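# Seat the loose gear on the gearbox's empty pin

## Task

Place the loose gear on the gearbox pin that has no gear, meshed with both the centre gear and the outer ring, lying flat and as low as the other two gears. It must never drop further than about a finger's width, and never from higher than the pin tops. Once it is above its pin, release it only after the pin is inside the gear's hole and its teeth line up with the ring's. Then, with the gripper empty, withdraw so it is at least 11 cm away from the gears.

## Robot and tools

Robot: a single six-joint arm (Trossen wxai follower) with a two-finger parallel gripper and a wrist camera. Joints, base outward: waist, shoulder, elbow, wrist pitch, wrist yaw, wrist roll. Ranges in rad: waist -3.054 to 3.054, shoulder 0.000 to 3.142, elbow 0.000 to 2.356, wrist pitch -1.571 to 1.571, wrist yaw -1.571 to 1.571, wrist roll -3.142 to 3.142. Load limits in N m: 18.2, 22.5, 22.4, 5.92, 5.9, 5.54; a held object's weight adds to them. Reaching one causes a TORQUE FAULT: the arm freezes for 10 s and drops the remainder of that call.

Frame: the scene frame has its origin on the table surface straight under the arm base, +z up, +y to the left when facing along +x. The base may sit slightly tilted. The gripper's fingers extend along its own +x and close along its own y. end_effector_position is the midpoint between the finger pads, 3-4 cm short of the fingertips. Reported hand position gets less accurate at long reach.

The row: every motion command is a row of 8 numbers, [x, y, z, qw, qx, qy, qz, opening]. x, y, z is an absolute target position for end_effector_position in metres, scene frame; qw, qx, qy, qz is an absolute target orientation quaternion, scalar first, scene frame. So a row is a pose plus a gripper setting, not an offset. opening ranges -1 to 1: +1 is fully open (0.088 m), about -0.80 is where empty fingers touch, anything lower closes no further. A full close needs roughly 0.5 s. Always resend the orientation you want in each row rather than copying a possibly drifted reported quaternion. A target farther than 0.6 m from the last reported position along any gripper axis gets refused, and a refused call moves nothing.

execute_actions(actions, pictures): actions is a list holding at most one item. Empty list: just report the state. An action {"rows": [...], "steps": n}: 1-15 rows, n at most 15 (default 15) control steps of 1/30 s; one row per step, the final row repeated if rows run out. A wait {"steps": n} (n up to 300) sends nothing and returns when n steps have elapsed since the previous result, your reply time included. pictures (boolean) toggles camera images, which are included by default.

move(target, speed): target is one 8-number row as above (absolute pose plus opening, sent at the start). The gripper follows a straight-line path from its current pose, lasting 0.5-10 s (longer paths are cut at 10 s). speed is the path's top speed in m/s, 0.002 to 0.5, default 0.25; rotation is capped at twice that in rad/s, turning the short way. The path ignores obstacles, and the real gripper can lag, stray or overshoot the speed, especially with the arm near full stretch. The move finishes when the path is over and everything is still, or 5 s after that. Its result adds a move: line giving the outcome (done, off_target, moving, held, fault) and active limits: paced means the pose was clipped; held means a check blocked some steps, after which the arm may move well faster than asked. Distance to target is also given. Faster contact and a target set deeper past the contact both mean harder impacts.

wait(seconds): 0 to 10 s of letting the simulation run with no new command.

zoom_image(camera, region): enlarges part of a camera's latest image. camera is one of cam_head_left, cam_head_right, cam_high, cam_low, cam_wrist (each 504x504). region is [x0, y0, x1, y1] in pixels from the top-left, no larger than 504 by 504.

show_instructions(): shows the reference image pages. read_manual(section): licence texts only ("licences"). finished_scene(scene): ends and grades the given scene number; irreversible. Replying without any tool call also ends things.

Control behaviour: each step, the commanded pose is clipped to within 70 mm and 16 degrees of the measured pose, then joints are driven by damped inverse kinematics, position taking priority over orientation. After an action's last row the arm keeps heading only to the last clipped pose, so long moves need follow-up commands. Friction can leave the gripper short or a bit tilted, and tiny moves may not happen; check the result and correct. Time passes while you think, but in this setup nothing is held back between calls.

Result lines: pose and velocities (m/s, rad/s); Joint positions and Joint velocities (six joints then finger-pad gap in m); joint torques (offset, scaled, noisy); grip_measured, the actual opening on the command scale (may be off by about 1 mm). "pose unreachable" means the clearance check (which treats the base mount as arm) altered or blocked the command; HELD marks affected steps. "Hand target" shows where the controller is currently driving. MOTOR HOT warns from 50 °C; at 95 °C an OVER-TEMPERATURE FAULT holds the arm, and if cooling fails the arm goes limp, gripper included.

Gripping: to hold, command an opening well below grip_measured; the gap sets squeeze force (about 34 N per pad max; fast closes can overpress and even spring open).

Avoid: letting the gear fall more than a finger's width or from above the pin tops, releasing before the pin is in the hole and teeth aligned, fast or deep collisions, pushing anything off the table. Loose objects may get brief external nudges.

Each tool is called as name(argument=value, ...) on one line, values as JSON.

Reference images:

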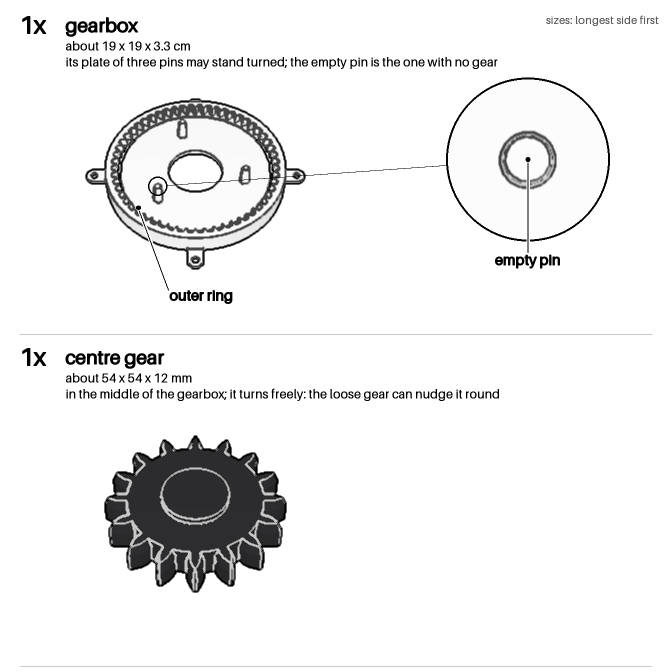

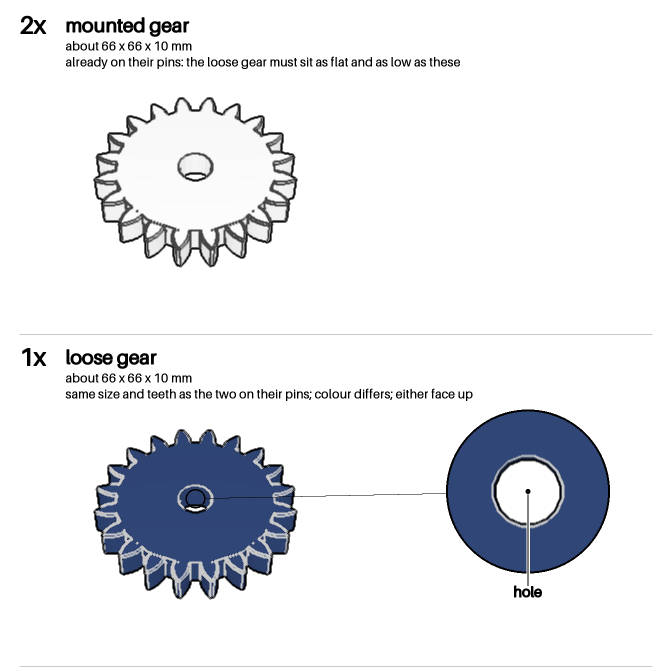

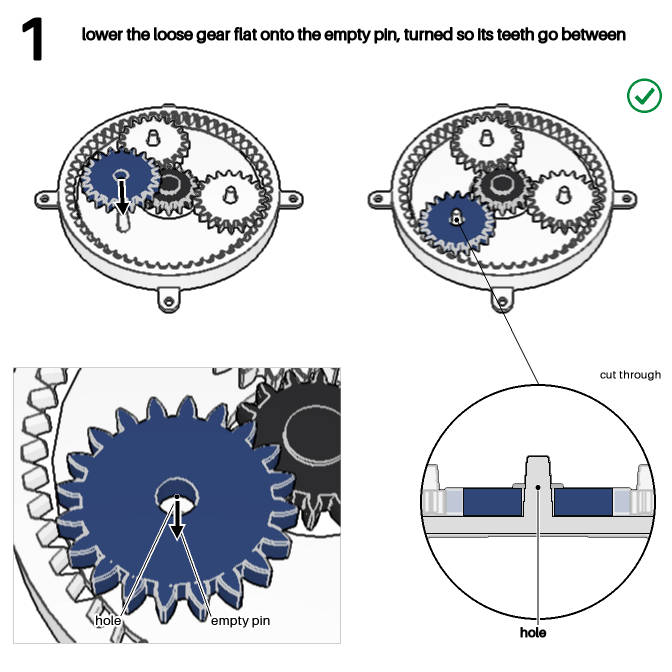

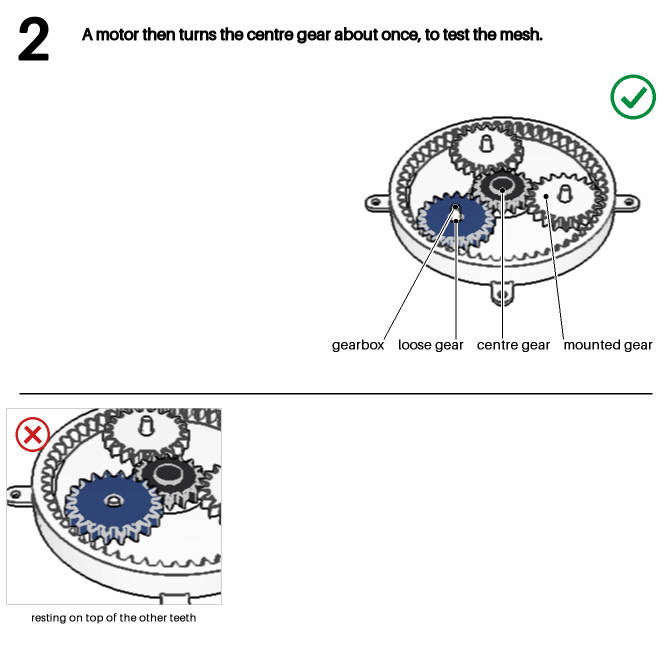

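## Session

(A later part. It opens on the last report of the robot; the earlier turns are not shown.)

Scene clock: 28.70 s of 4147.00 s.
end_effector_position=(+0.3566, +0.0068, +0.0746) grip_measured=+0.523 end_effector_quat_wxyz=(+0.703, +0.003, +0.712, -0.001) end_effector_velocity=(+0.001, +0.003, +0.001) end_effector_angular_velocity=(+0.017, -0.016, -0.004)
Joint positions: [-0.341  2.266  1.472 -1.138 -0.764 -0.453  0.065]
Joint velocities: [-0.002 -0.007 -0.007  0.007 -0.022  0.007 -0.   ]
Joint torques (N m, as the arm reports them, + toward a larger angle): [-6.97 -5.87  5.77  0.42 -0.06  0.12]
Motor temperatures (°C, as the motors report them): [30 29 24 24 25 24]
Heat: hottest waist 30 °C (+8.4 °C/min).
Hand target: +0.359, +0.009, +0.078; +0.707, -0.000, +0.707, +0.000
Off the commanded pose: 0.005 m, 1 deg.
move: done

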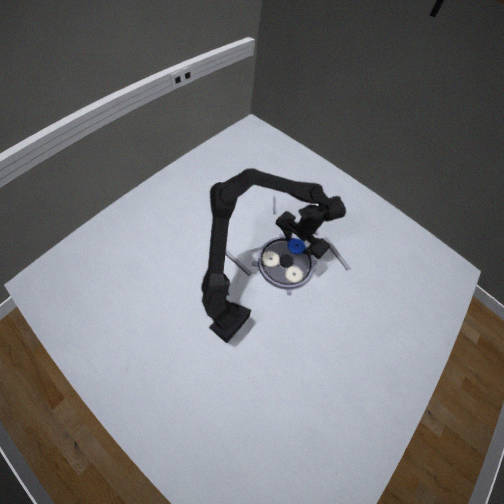

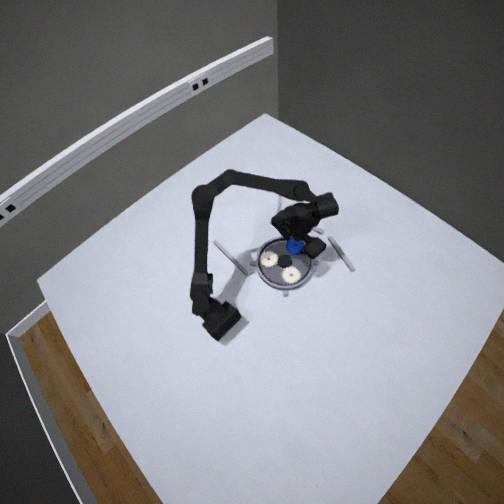

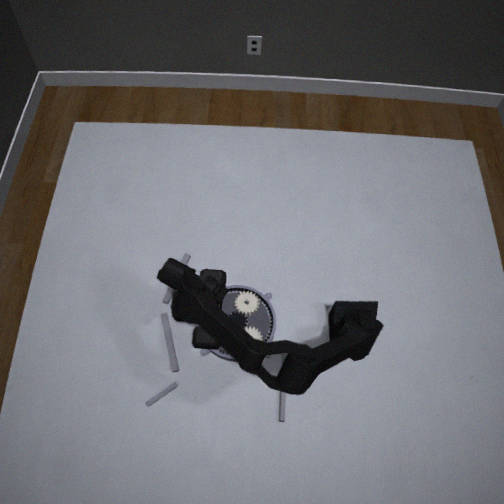

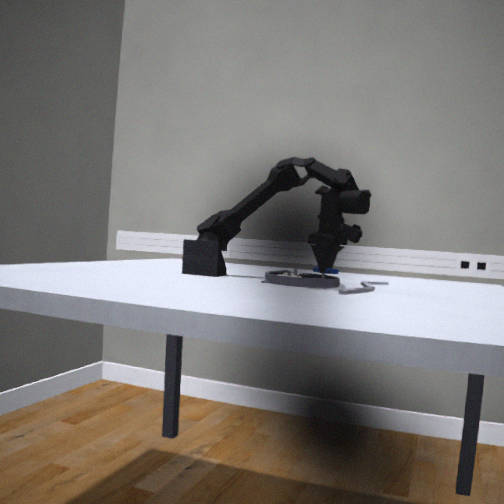

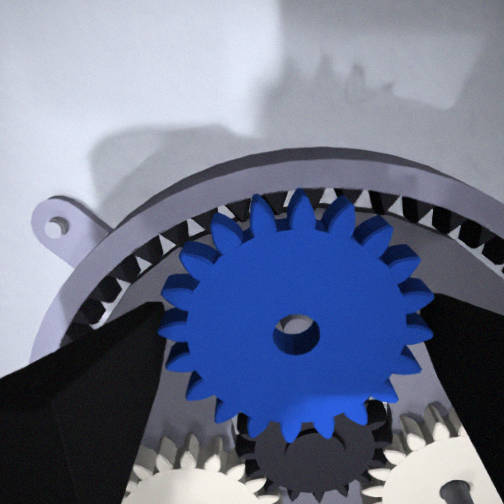

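Roughly aligned; tapered pin should guide. Descend slowly.

move(target=[0.358,0.008,0.066,0.707,0,0.707,0,0.2], speed=0.02)

Scene clock: 29.97 s of 4147.00 s.
end_effector_position=(+0.3593, +0.0054, +0.0721) grip_measured=+0.523 end_effector_quat_wxyz=(+0.710, -0.000, +0.704, -0.003) end_effector_velocity=(+0.001, -0.001, +0.001) end_effector_angular_velocity=(-0.013, -0.013, +0.006)
Joint positions: [-0.337  2.257  1.451 -1.09  -0.767 -0.427  0.065]
Joint velocities: [-0.002 -0.012 -0.012  0.022  0.007  0.007 -0.   ]
Joint torques (N m, as the arm reports them, + toward a larger angle): [-5.55 -4.73  3.8   0.87 -0.15  0.12]
Motor temperatures (°C, as the motors report them): [31 29 24 24 25 24]
Heat: hottest waist 31 °C (+10.0 °C/min).
Hand target: +0.358, +0.008, +0.066; +0.707, -0.000, +0.707, -0.000
Off the commanded pose: 0.007 m, 1 deg.
move: done

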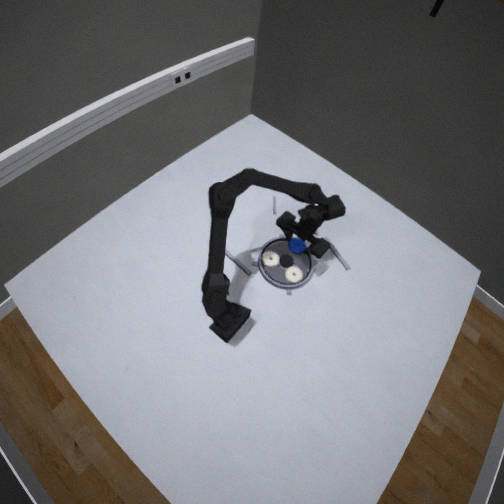

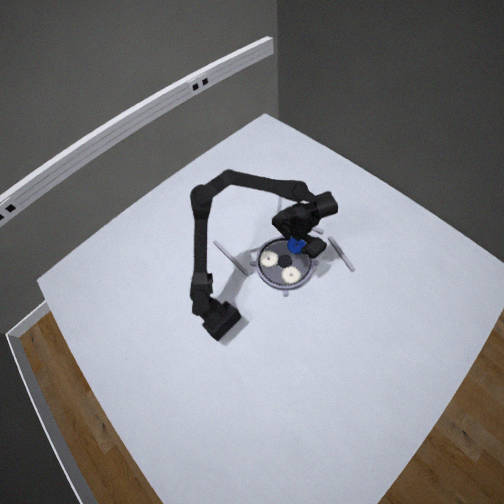

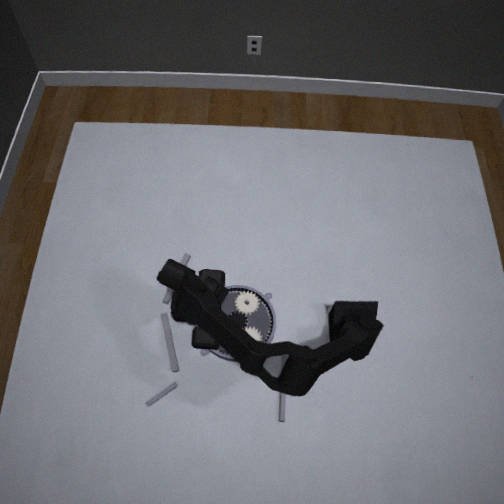

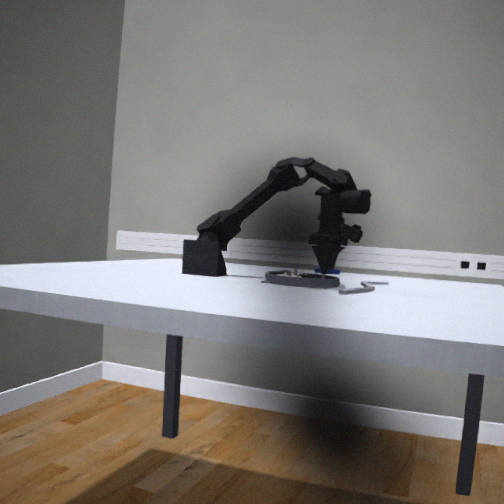

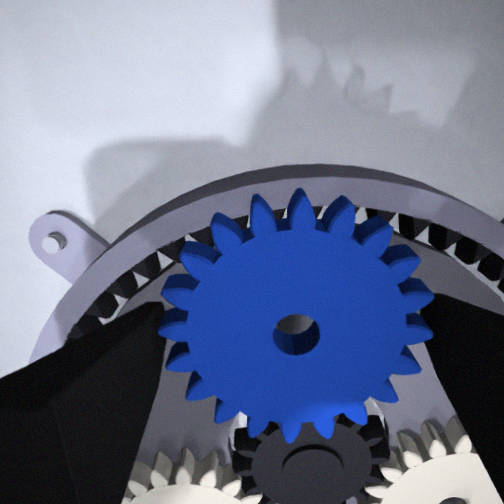

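move(target=[0.353,0.008,0.068,0.707,0,0.707,0,0.2], speed=0.01)

Scene clock: 31.60 s of 4147.00 s.
end_effector_position=(+0.3576, +0.0062, +0.0723) grip_measured=+0.523 end_effector_quat_wxyz=(+0.713, -0.001, +0.702, -0.001) end_effector_velocity=(-0.005, +0.006, +0.001) end_effector_angular_velocity=(+0.027, +0.003, -0.009)
Joint positions: [-0.338  2.246  1.435 -1.079 -0.771 -0.429  0.065]
Joint velocities: [-0.002 -0.012 -0.012 -0.022 -0.022 -0.007 -0.   ]
Joint torques (N m, as the arm reports them, + toward a larger angle): [-6.03 -5.08  3.29  0.2   0.04 -0.09]
Motor temperatures (°C, as the motors report them): [31 29 24 24 25 24]
Heat: hottest waist 31 °C (+9.5 °C/min).
Hand target: +0.353, +0.008, +0.068; +0.707, -0.000, +0.707, +0.000
Off the commanded pose: 0.006 m, 1 deg.
move: done

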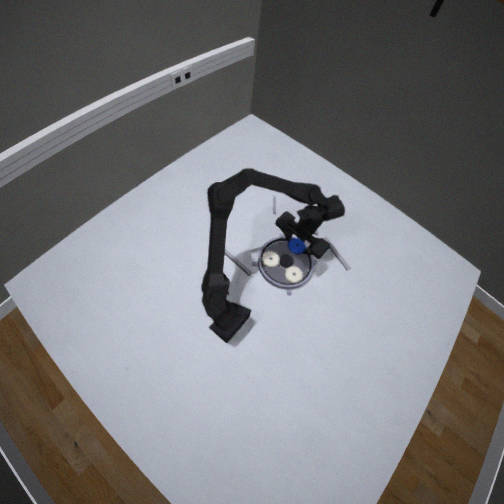

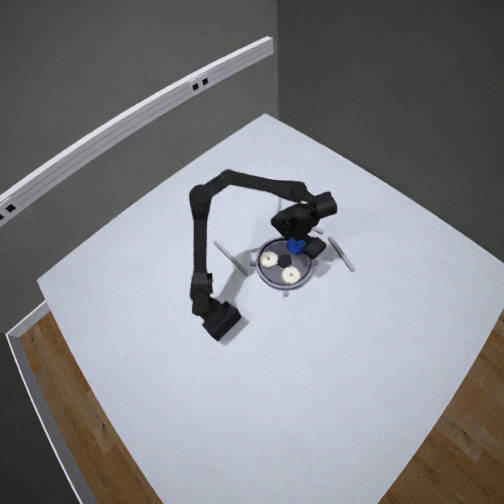

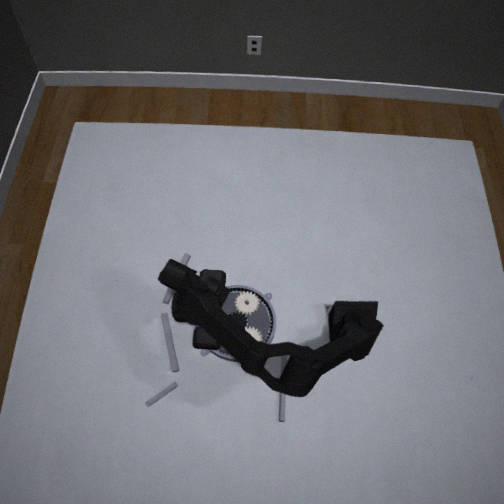

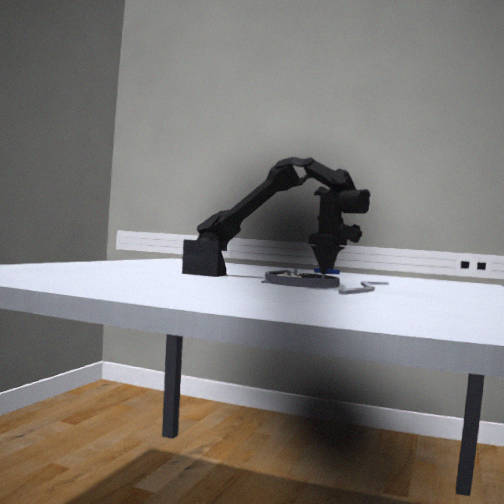

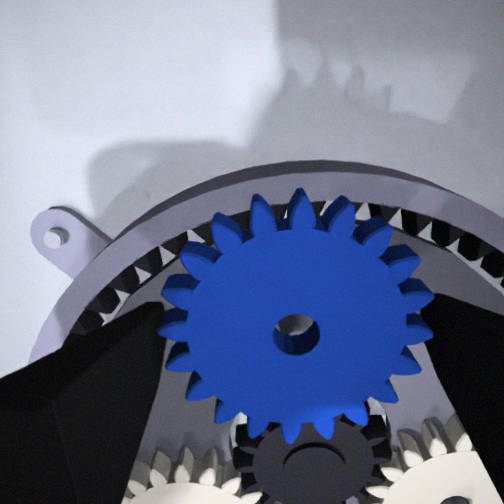

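move(target=[0.349,0.008,0.068,0.707,0,0.707,0,0.2], speed=0.01)

Scene clock: 33.37 s of 4147.00 s.
end_effector_position=(+0.3537, +0.0066, +0.0721) grip_measured=+0.523 end_effector_quat_wxyz=(+0.712, -0.002, +0.702, -0.000) end_effector_velocity=(-0.004, +0.005, +0.001) end_effector_angular_velocity=(+0.027, +0.003, +0.005)
Joint positions: [-0.341  2.234  1.415 -1.074 -0.771 -0.434  0.065]
Joint velocities: [-0.002 -0.007 -0.007 -0.022 -0.022 -0.022 -0.   ]
Joint torques (N m, as the arm reports them, + toward a larger angle): [-6.04 -4.92  3.23  0.18  0.02 -0.09]
Motor temperatures (°C, as the motors report them): [31 29 24 24 25 24]
Heat: hottest waist 31 °C (+9.0 °C/min).
Hand target: +0.349, +0.008, +0.068; +0.707, +0.000, +0.707, +0.000
Off the commanded pose: 0.006 m, 1 deg.
move: done

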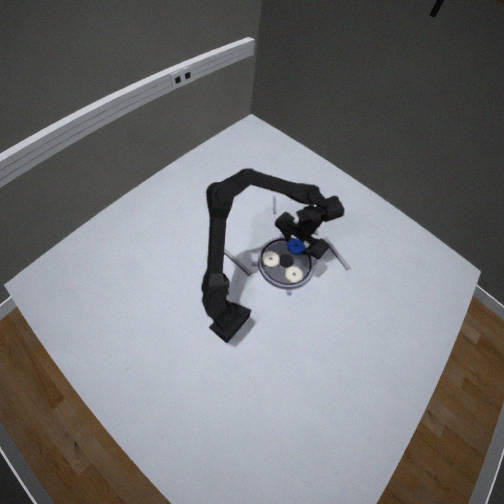

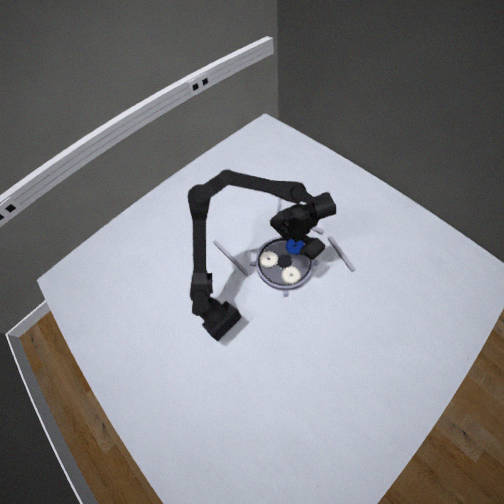

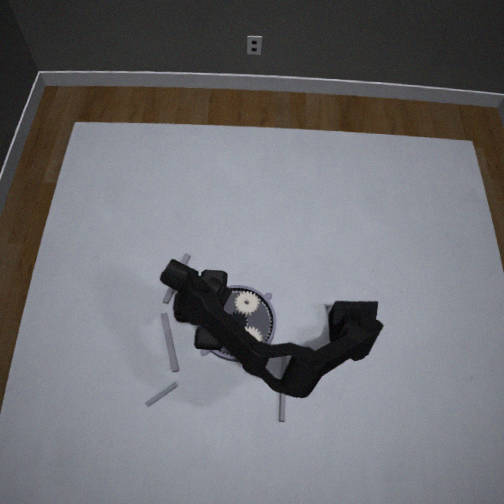

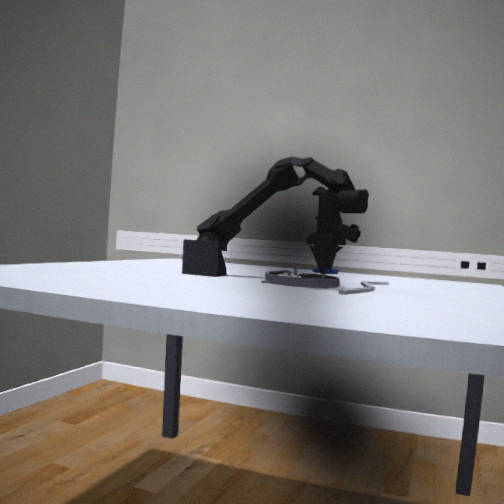

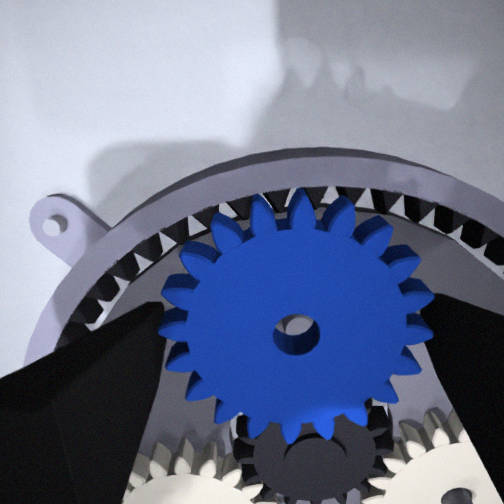

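move(target=[0.347,0.007,0.062,0.707,0,0.707,0,0.2], speed=0.01)

Scene clock: 35.37 s of 4147.00 s.
end_effector_position=(+0.3526, +0.0048, +0.0715) grip_measured=+0.523 end_effector_quat_wxyz=(+0.717, -0.005, +0.697, -0.000) end_effector_velocity=(-0.004, +0.002, +0.000) end_effector_angular_velocity=(+0.011, +0.003, -0.017)
Joint positions: [-0.344  2.224  1.393 -1.046 -0.77  -0.431  0.065]
Joint velocities: [-0.002 -0.007 -0.012 -0.007 -0.007  0.007 -0.   ]
Joint torques (N m, as the arm reports them, + toward a larger angle): [-5.01 -4.22  2.94  0.31 -0.05  0.13]
Motor temperatures (°C, as the motors report them): [31 29 24 24 25 24]
Heat: hottest waist 31 °C (+8.5 °C/min).
Hand target: +0.347, +0.007, +0.062; +0.707, -0.000, +0.707, -0.000
Off the commanded pose: 0.011 m, 2 deg.
move: off_target

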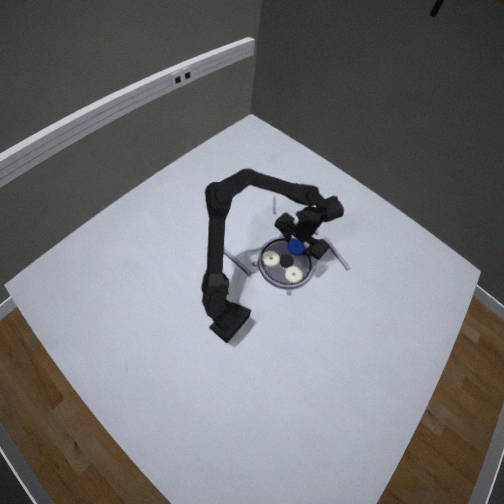

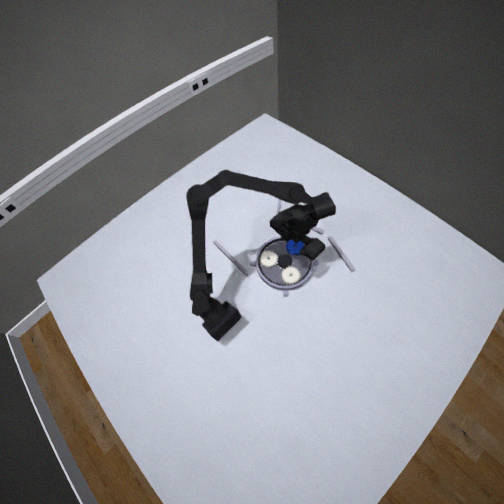

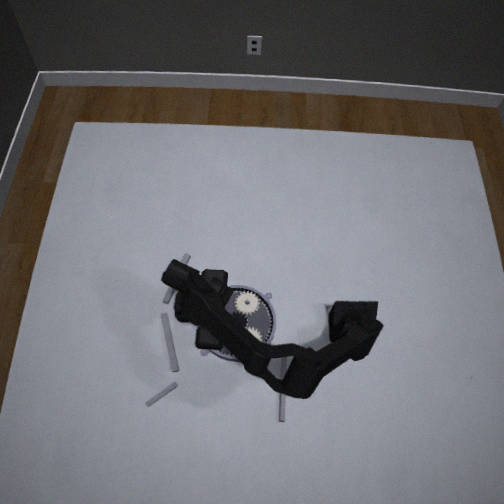

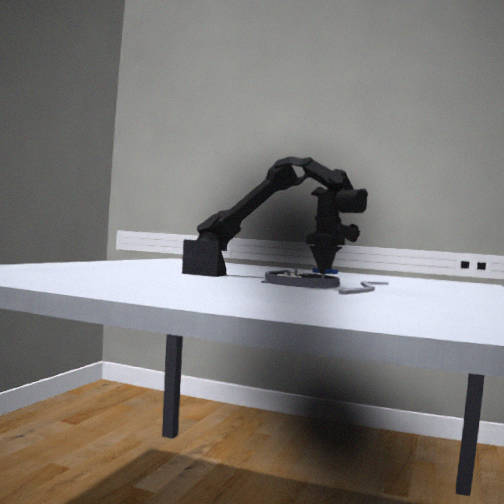

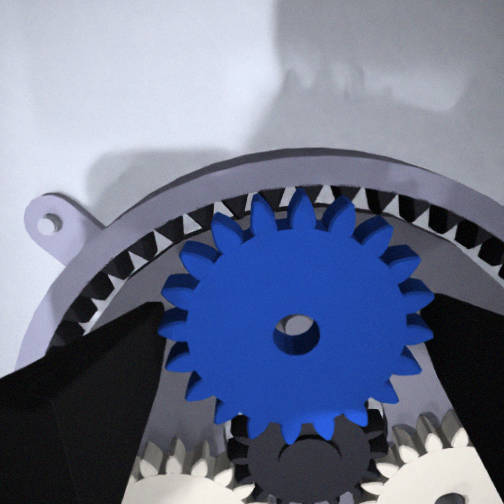

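move(target=[0.344,0.007,0.069,0.707,0,0.707,0,0.2], speed=0.01)

Scene clock: 37.77 s of 4147.00 s.
end_effector_position=(+0.3488, +0.0066, +0.0703) grip_measured=+0.524 end_effector_quat_wxyz=(+0.711, -0.004, +0.703, +0.002) end_effector_velocity=(-0.001, +0.003, -0.002) end_effector_angular_velocity=(+0.023, +0.001, +0.015)
Joint positions: [-0.341  2.223  1.389 -1.063 -0.769 -0.443  0.065]
Joint velocities: [ 0.002  0.002 -0.002 -0.007 -0.022 -0.022  0.002]
Joint torques (N m, as the arm reports them, + toward a larger angle): [-6.63 -5.04  3.65 -0.3   0.08 -0.08]
Motor temperatures (°C, as the motors report them): [31 29 24 24 25 24]
Heat: hottest waist 31 °C (+7.9 °C/min).
Hand target: +0.344, +0.007, +0.069; +0.707, +0.000, +0.707, +0.000
Off the commanded pose: 0.005 m, 1 deg.
move: done

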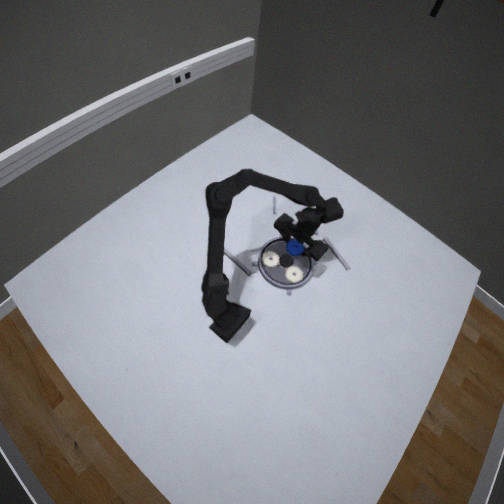

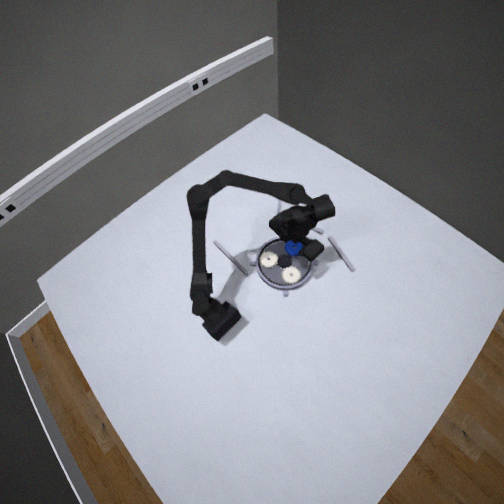

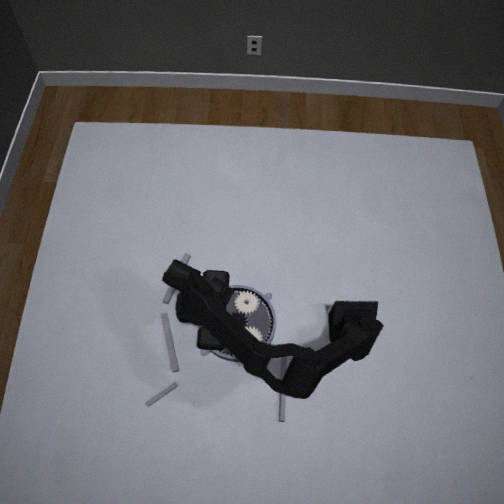

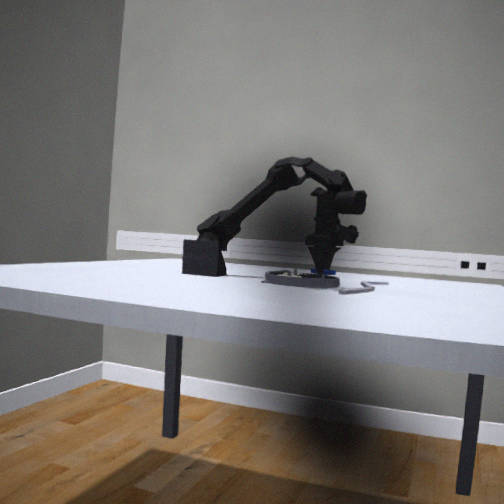

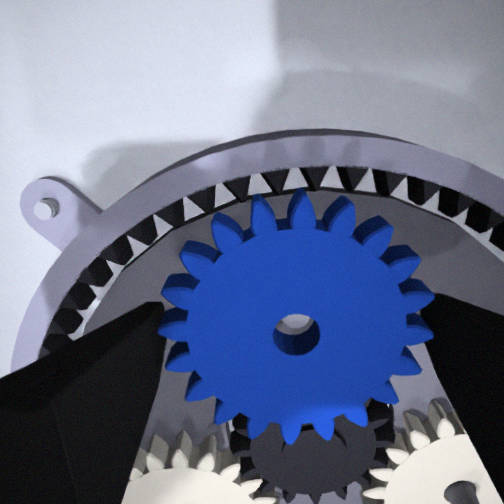

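Pin entering. Go down.

move(target=[0.346,0.006,0.058,0.707,0,0.707,0,0.2], speed=0.015)

Scene clock: 39.40 s of 4147.00 s.
end_effector_position=(+0.3497, +0.0078, +0.0618) grip_measured=+0.523 end_effector_quat_wxyz=(+0.711, -0.008, +0.703, +0.004) end_effector_velocity=(-0.002, +0.004, -0.001) end_effector_angular_velocity=(+0.024, +0.001, -0.014)
Joint positions: [-0.321  2.223  1.369 -1.023 -0.773 -0.424  0.065]
Joint velocities: [ 0.002 -0.002 -0.007 -0.007 -0.022  0.007 -0.001]
Joint torques (N m, as the arm reports them, + toward a larger angle): [-6.48 -3.99  3.94  0.16  0.    0.13]
Motor temperatures (°C, as the motors report them): [32 29 24 24 25 24]
Heat: hottest waist 32 °C (+9.1 °C/min).
Hand target: +0.346, +0.006, +0.058; +0.707, -0.000, +0.707, -0.000
Off the commanded pose: 0.006 m, 1 deg.
move: done

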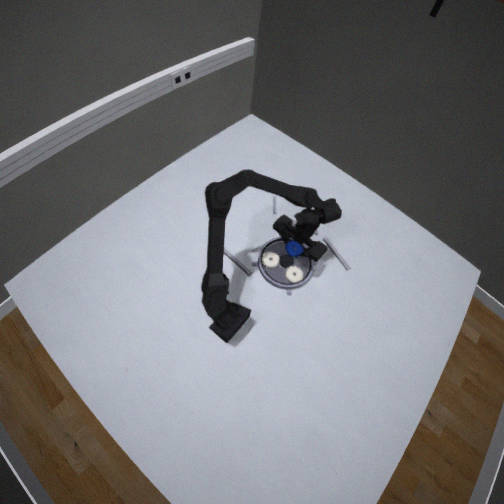

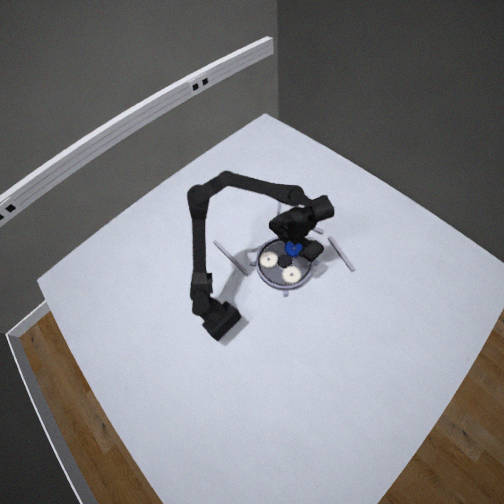

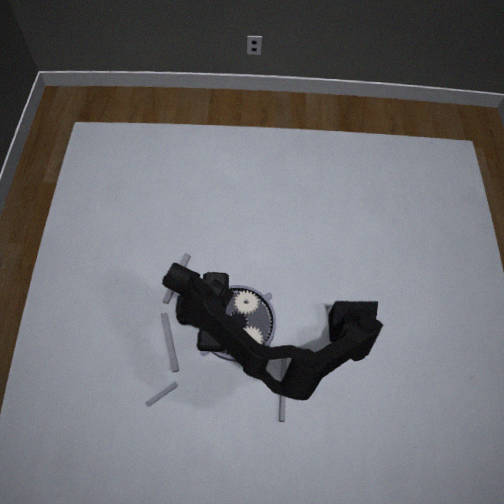

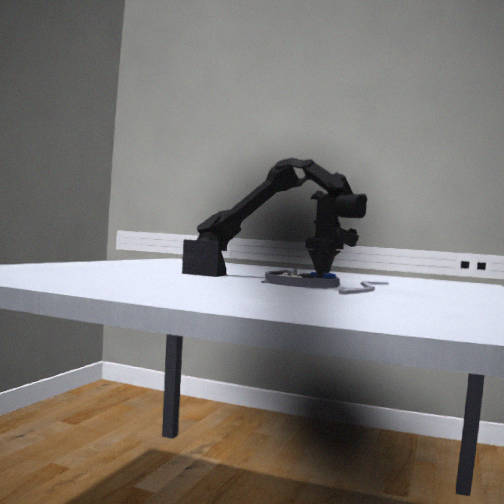

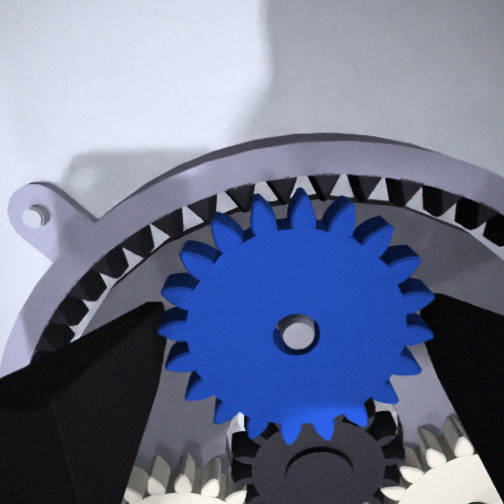

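move(target=[0.346,0.005,0.046,0.707,0,0.707,0,0.2], speed=0.015)

Scene clock: 41.40 s of 4147.00 s.
end_effector_position=(+0.3499, +0.0067, +0.0519) grip_measured=+0.524 end_effector_quat_wxyz=(+0.712, -0.006, +0.702, +0.002) end_effector_velocity=(-0.004, +0.003, -0.001) end_effector_angular_velocity=(+0.010, +0.007, +0.001)
Joint positions: [-0.305  2.228  1.343 -0.972 -0.779 -0.395  0.065]
Joint velocities: [ 0.002 -0.007 -0.012 -0.007 -0.007 -0.007 -0.   ]
Joint torques (N m, as the arm reports them, + toward a larger angle): [-6.17 -3.74  3.7   0.52 -0.04  0.1 ]
Motor temperatures (°C, as the motors report them): [32 30 24 24 25 24]
Heat: hottest waist 32 °C (+8.7 °C/min).
Hand target: +0.346, +0.005, +0.046; +0.707, +0.000, +0.707, +0.000
Off the commanded pose: 0.007 m, 1 deg.
move: done

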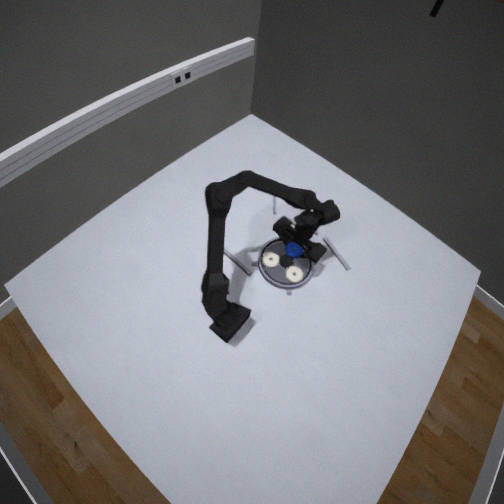

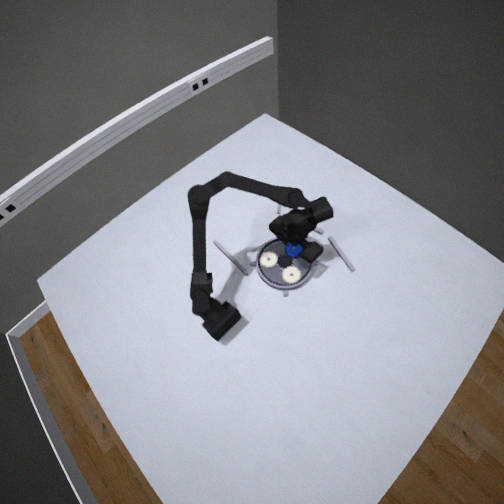

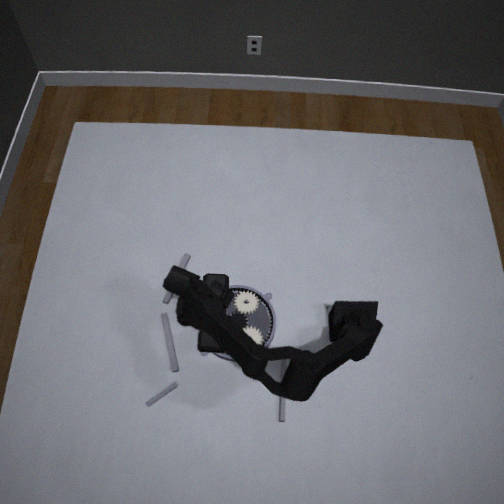

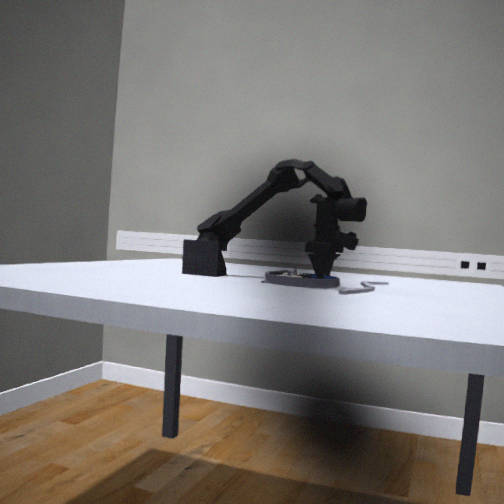

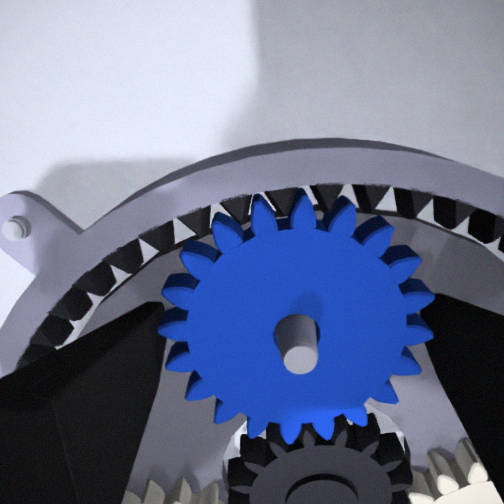

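Meshed. Release and lift.

execute_actions(actions=[{"rows":[[0.347,0.006,0.05,0.707,0,0.707,0,0.7]],"steps":15}], pictures=false)

move(target=[0.33,0.0,0.22,0.707,0,0.707,0,0.7], speed=0.1)

Scene clock: 43.23 s of 4147.00 s.
end_effector_position=(+0.3476, +0.0075, +0.0519) grip_measured=+0.691 end_effector_quat_wxyz=(+0.710, -0.001, +0.704, +0.001) end_effector_velocity=(-0.004, +0.001, +0.002) end_effector_angular_velocity=(+0.013, +0.006, -0.028)
Joint positions: [-0.306  2.228  1.342 -0.985 -0.782 -0.397  0.073]
Joint velocities: [-0.007 -0.002 -0.002 -0.022 -0.007  0.007  0.003]
Joint torques (N m, as the arm reports them, + toward a larger angle): [-6.45 -3.89  5.5   0.07  0.09 -0.05]
Motor temperatures (°C, as the motors report them): [32 30 24 24 25 24]
Heat: hottest waist 32 °C (+8.3 °C/min).
Hand target: +0.347, +0.006, +0.050; +0.707, +0.000, +0.707, +0.000
Off the commanded pose: 0.002 m, 0 deg.
Steps of this call (steps 1 to 40: nothing new was sent; steps 41 to 55: all 15 steps of this action). Readings (end_effector_position):
41: (+0.3500, +0.0062, +0.0517)
42: (+0.3498, +0.0063, +0.0517)
44: (+0.3493, +0.0066, +0.0517)
48: (+0.3480, +0.0071, +0.0520)
55: the state above

Scene clock: 45.53 s of 4147.00 s.
end_effector_position=(+0.3285, -0.0011, +0.2147) grip_measured=+0.700 end_effector_quat_wxyz=(+0.734, -0.015, +0.679, -0.020) end_effector_velocity=(-0.001, +0.002, +0.001) end_effector_angular_velocity=(+0.009, -0.002, +0.002)
Joint positions: [-0.627  2.186  1.736 -1.57  -0.658 -0.709  0.073]
Joint velocities: [-0.002 -0.002 -0.002 -0.007 -0.007 -0.007 -0.   ]
Joint torques (N m, as the arm reports them, + toward a larger angle): [-6.46 -4.7   7.14  0.19  0.08 -0.02]
Motor temperatures (°C, as the motors report them): [32 30 24 24 25 24]
Heat: hottest waist 32 °C (+7.9 °C/min).
Hand target: +0.329, -0.000, +0.220; +0.738, -0.021, +0.675, -0.021
Off the commanded pose: 0.006 m, 5 deg.
joint sent to its limit — the command would take joint 4 (wrist pitch) past its lower limit, so that joint was sent only as far as its limit.
move: off_target

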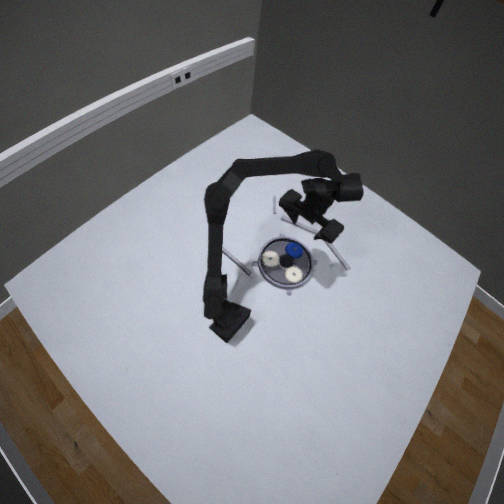

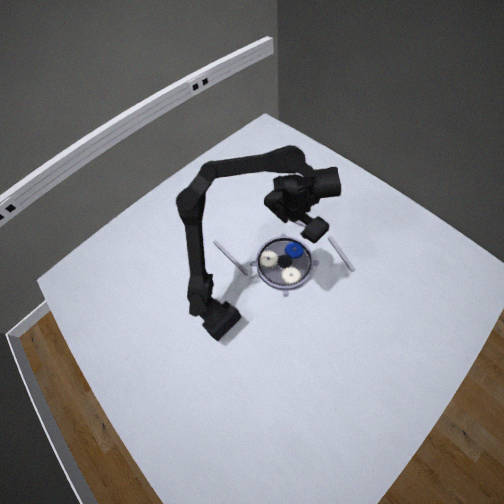

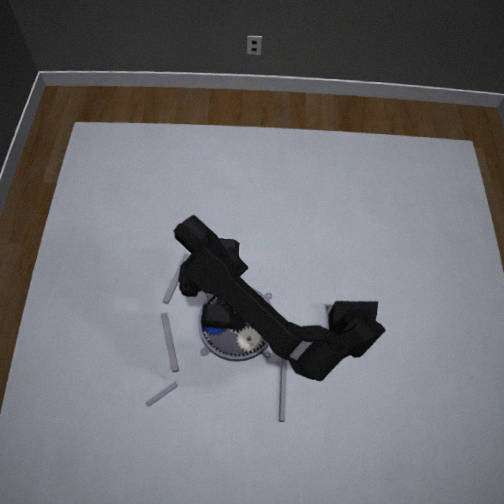

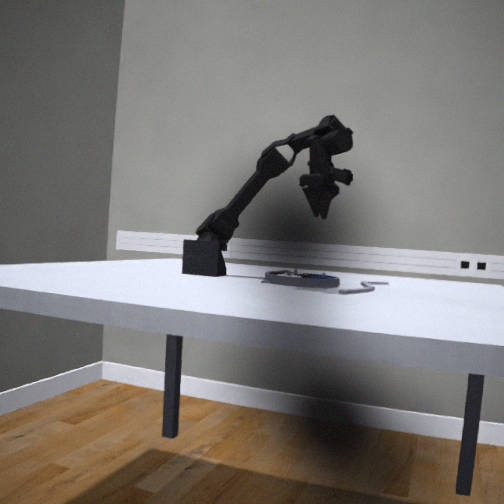

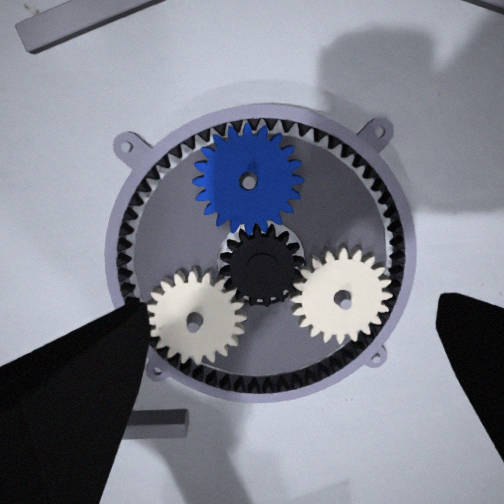

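finished_scene(scene=1)

The scene is finished: the task was done.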